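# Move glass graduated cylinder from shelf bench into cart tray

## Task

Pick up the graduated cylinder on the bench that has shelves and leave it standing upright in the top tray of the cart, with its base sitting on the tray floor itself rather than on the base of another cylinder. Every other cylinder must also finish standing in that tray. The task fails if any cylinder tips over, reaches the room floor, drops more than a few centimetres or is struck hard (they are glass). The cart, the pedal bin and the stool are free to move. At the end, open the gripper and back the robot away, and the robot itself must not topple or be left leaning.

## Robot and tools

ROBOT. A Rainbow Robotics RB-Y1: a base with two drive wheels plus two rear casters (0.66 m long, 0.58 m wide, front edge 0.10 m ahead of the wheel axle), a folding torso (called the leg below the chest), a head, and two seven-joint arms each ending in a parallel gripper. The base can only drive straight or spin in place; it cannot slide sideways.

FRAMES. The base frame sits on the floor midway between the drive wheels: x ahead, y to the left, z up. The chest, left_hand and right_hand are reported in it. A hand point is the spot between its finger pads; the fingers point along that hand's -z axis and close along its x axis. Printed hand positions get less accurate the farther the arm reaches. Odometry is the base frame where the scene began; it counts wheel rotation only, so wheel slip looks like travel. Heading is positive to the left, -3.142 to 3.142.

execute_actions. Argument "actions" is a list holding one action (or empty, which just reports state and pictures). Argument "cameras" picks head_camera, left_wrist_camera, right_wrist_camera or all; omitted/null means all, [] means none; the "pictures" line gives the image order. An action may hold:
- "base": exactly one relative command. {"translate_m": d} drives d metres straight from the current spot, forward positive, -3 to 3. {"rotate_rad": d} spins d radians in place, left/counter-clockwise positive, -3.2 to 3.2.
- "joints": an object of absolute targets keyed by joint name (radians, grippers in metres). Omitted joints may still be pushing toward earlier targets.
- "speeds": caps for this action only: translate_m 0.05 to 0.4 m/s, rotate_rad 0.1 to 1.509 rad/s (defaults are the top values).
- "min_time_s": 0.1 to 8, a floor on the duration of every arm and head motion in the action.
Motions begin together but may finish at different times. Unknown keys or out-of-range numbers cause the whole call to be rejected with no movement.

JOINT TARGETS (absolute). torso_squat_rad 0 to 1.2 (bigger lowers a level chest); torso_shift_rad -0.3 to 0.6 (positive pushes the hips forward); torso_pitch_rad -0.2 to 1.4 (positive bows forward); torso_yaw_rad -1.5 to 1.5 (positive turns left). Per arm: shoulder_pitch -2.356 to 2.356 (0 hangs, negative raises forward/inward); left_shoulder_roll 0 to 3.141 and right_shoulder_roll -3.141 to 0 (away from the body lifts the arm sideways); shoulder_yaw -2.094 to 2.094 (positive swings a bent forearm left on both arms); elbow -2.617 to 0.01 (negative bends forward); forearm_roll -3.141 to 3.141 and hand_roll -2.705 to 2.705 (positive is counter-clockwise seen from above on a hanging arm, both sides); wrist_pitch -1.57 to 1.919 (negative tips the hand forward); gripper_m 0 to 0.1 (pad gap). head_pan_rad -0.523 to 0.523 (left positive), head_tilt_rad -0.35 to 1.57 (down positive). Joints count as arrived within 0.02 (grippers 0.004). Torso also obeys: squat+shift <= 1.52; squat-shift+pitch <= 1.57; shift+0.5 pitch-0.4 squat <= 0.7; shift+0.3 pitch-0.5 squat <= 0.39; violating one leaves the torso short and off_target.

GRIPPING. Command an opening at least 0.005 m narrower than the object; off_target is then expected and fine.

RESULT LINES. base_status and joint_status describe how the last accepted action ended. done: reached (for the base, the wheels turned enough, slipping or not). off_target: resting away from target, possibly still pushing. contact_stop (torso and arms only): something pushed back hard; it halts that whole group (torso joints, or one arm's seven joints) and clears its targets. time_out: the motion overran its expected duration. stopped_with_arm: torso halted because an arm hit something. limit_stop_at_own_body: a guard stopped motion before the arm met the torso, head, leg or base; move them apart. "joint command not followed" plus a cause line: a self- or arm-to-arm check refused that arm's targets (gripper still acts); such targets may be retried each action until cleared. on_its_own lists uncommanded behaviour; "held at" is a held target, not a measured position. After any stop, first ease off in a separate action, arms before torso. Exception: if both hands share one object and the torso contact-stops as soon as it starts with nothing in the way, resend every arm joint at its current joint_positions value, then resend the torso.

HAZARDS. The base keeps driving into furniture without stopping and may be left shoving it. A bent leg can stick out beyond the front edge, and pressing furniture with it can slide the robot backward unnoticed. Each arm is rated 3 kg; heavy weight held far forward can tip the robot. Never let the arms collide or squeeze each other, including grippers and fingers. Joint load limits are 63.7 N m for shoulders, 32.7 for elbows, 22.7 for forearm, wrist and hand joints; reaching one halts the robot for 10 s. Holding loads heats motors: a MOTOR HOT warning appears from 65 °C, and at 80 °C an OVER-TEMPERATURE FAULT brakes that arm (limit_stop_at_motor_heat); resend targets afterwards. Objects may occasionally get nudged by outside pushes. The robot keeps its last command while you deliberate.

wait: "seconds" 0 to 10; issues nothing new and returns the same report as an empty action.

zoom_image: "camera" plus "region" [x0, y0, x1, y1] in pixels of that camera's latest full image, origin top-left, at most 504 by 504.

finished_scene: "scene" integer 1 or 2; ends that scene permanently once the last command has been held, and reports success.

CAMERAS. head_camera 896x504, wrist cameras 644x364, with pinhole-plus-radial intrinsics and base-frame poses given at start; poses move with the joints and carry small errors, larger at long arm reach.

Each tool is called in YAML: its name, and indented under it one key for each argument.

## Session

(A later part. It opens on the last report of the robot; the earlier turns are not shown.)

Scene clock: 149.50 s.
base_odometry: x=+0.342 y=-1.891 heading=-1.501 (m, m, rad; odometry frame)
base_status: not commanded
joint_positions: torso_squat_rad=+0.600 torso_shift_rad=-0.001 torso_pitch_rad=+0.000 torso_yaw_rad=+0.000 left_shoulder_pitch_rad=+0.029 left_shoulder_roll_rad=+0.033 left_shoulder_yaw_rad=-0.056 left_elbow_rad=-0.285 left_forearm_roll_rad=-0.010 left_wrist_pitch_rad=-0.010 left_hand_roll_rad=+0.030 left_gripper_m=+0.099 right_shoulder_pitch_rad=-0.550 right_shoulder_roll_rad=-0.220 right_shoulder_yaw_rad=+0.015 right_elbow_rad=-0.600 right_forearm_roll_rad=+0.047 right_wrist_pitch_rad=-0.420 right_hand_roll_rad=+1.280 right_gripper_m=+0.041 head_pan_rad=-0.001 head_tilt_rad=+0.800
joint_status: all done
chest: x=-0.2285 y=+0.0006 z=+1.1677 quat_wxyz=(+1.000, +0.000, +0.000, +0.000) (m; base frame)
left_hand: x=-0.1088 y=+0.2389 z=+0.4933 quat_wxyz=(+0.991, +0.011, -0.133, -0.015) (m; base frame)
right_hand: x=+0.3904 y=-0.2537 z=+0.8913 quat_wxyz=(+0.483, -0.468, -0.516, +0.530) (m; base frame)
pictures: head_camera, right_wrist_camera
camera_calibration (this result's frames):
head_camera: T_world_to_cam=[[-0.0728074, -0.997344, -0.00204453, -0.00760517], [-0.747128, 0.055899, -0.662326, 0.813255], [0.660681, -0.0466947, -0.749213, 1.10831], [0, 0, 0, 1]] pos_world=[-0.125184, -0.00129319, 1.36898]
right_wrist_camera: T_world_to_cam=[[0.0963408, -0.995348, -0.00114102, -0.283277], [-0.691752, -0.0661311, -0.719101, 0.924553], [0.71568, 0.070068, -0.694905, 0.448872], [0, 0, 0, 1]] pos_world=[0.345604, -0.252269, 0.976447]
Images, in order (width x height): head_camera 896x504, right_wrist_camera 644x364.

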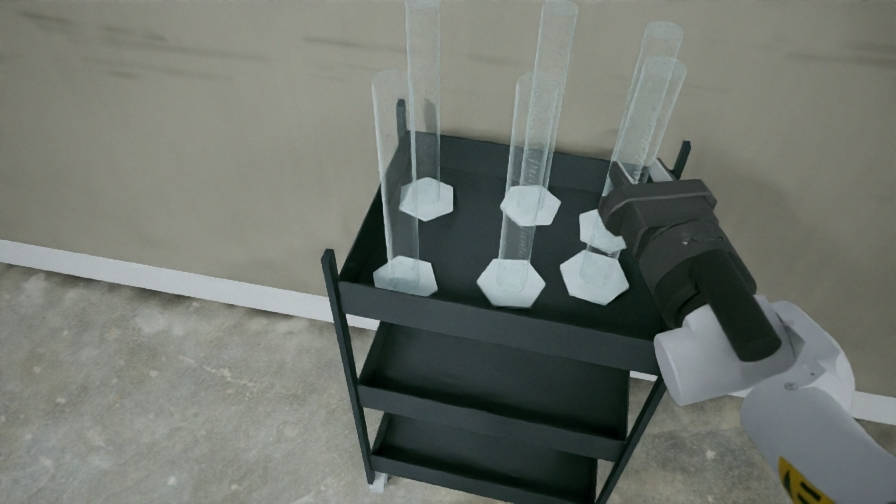

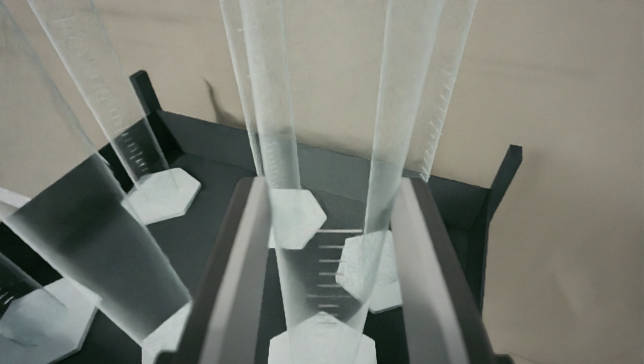

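execute_actions:
  actions:
    - {"joints":{"torso_squat_rad":0.65}}
  cameras: ["head_camera"]

Scene clock: 157.70 s.
base_odometry: x=+0.342 y=-1.891 heading=-1.501 (m, m, rad; odometry frame)
base_status: not commanded
joint_positions: torso_squat_rad=+0.650 torso_shift_rad=-0.001 torso_pitch_rad=-0.001 torso_yaw_rad=+0.000 left_shoulder_pitch_rad=+0.029 left_shoulder_roll_rad=+0.033 left_shoulder_yaw_rad=-0.056 left_elbow_rad=-0.285 left_forearm_roll_rad=-0.010 left_wrist_pitch_rad=-0.010 left_hand_roll_rad=+0.030 left_gripper_m=+0.099 right_shoulder_pitch_rad=-0.550 right_shoulder_roll_rad=-0.220 right_shoulder_yaw_rad=+0.015 right_elbow_rad=-0.600 right_forearm_roll_rad=+0.047 right_wrist_pitch_rad=-0.420 right_hand_roll_rad=+1.280 right_gripper_m=+0.041 head_pan_rad=-0.001 head_tilt_rad=+0.800
joint_status: all done
chest: x=-0.2286 y=+0.0006 z=+1.1472 quat_wxyz=(+1.000, +0.000, +0.000, +0.000) (m; base frame)
left_hand: x=-0.1088 y=+0.2388 z=+0.4728 quat_wxyz=(+0.991, +0.011, -0.133, -0.015) (m; base frame)
right_hand: x=+0.3906 y=-0.2536 z=+0.8714 quat_wxyz=(+0.483, -0.469, -0.517, +0.530) (m; base frame)
pictures: head_camera
camera_calibration (this result's frames):
head_camera: T_world_to_cam=[[-0.0728068, -0.997344, -0.00205551, -0.00765605], [-0.747028, 0.0558988, -0.662439, 0.799795], [0.660794, -0.0466945, -0.749113, 1.09292], [0, 0, 0, 1]] pos_world=[-0.12528, -0.00131018, 1.34852]
Images, in order (width x height): head_camera 896x504.

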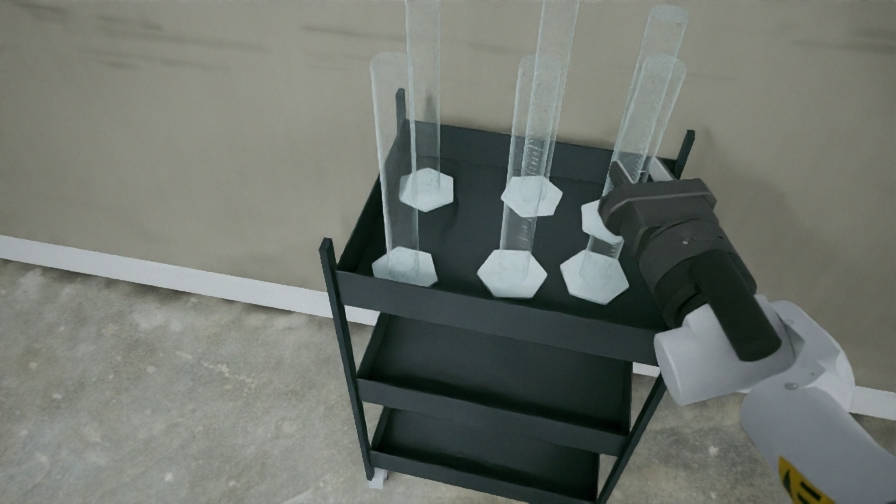

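It's about at tray level. Releasing and backing away.

execute_actions:
  actions:
    - {"joints":{"right_gripper_m":0.1}}
  cameras: []

execute_actions:
  actions:
    - {"base":{"translate_m":-0.5},"speeds":{"translate_m":0.2}}
  cameras: ["head_camera"]

Scene clock: 169.47 s.
base_odometry: x=+0.342 y=-1.891 heading=-1.501 (m, m, rad; odometry frame)
base_status: not commanded
joint_positions: torso_squat_rad=+0.650 torso_shift_rad=-0.001 torso_pitch_rad=-0.001 torso_yaw_rad=+0.000 left_shoulder_pitch_rad=+0.029 left_shoulder_roll_rad=+0.033 left_shoulder_yaw_rad=-0.056 left_elbow_rad=-0.285 left_forearm_roll_rad=-0.010 left_wrist_pitch_rad=-0.010 left_hand_roll_rad=+0.030 left_gripper_m=+0.099 right_shoulder_pitch_rad=-0.550 right_shoulder_roll_rad=-0.220 right_shoulder_yaw_rad=+0.015 right_elbow_rad=-0.600 right_forearm_roll_rad=+0.047 right_wrist_pitch_rad=-0.420 right_hand_roll_rad=+1.280 right_gripper_m=+0.100 head_pan_rad=-0.001 head_tilt_rad=+0.800
joint_status: all done
chest: x=-0.2286 y=+0.0006 z=+1.1472 quat_wxyz=(+1.000, +0.000, +0.000, +0.000) (m; base frame)
left_hand: x=-0.1088 y=+0.2388 z=+0.4728 quat_wxyz=(+0.991, +0.011, -0.133, -0.015) (m; base frame)
right_hand: x=+0.3906 y=-0.2536 z=+0.8713 quat_wxyz=(+0.483, -0.469, -0.517, +0.530) (m; base frame)
pictures: none
No camera images: the call's "cameras" was empty. Leave "cameras" out to get every camera's image.

Scene clock: 173.47 s.
base_odometry: x=+0.307 y=-1.392 heading=-1.500 (m, m, rad; odometry frame)
base_status: done
joint_positions: torso_squat_rad=+0.650 torso_shift_rad=-0.001 torso_pitch_rad=+0.000 torso_yaw_rad=+0.000 left_shoulder_pitch_rad=+0.029 left_shoulder_roll_rad=+0.033 left_shoulder_yaw_rad=-0.056 left_elbow_rad=-0.285 left_forearm_roll_rad=-0.010 left_wrist_pitch_rad=-0.010 left_hand_roll_rad=+0.030 left_gripper_m=+0.099 right_shoulder_pitch_rad=-0.550 right_shoulder_roll_rad=-0.220 right_shoulder_yaw_rad=+0.015 right_elbow_rad=-0.600 right_forearm_roll_rad=+0.047 right_wrist_pitch_rad=-0.420 right_hand_roll_rad=+1.280 right_gripper_m=+0.100 head_pan_rad=-0.001 head_tilt_rad=+0.800
joint_status: not commanded
chest: x=-0.2285 y=+0.0006 z=+1.1472 quat_wxyz=(+1.000, +0.000, +0.000, +0.000) (m; base frame)
left_hand: x=-0.1089 y=+0.2389 z=+0.4728 quat_wxyz=(+0.991, +0.011, -0.133, -0.015) (m; base frame)
right_hand: x=+0.3906 y=-0.2536 z=+0.8711 quat_wxyz=(+0.483, -0.468, -0.516, +0.530) (m; base frame)
pictures: head_camera
camera_calibration (this result's frames):
head_camera: T_world_to_cam=[[-0.0727996, -0.997345, -0.00204079, -0.00766403], [-0.74716, 0.0558929, -0.66229, 0.799668], [0.660645, -0.0466896, -0.749245, 1.09297], [0, 0, 0, 1]] pos_world=[-0.125143, -0.00130918, 1.3485]
Images, in order (width x height): head_camera 896x504.

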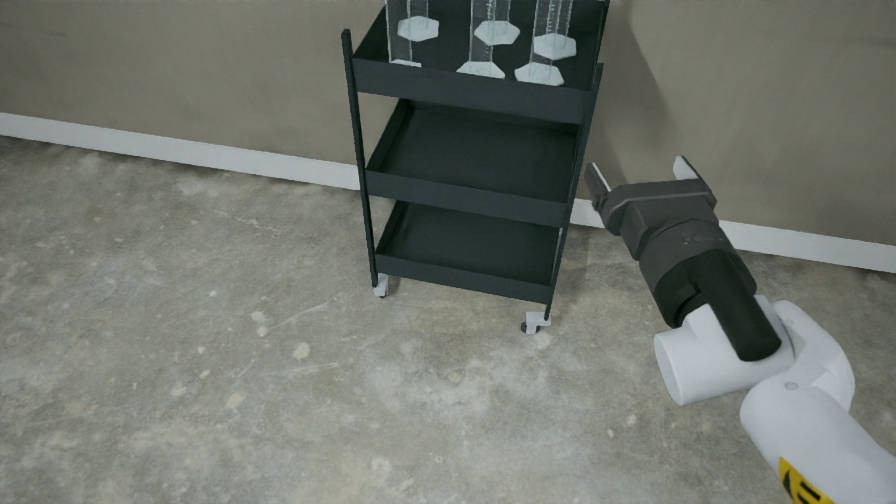

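finished_scene:
  scene: 1

The scene is finished: the task was done.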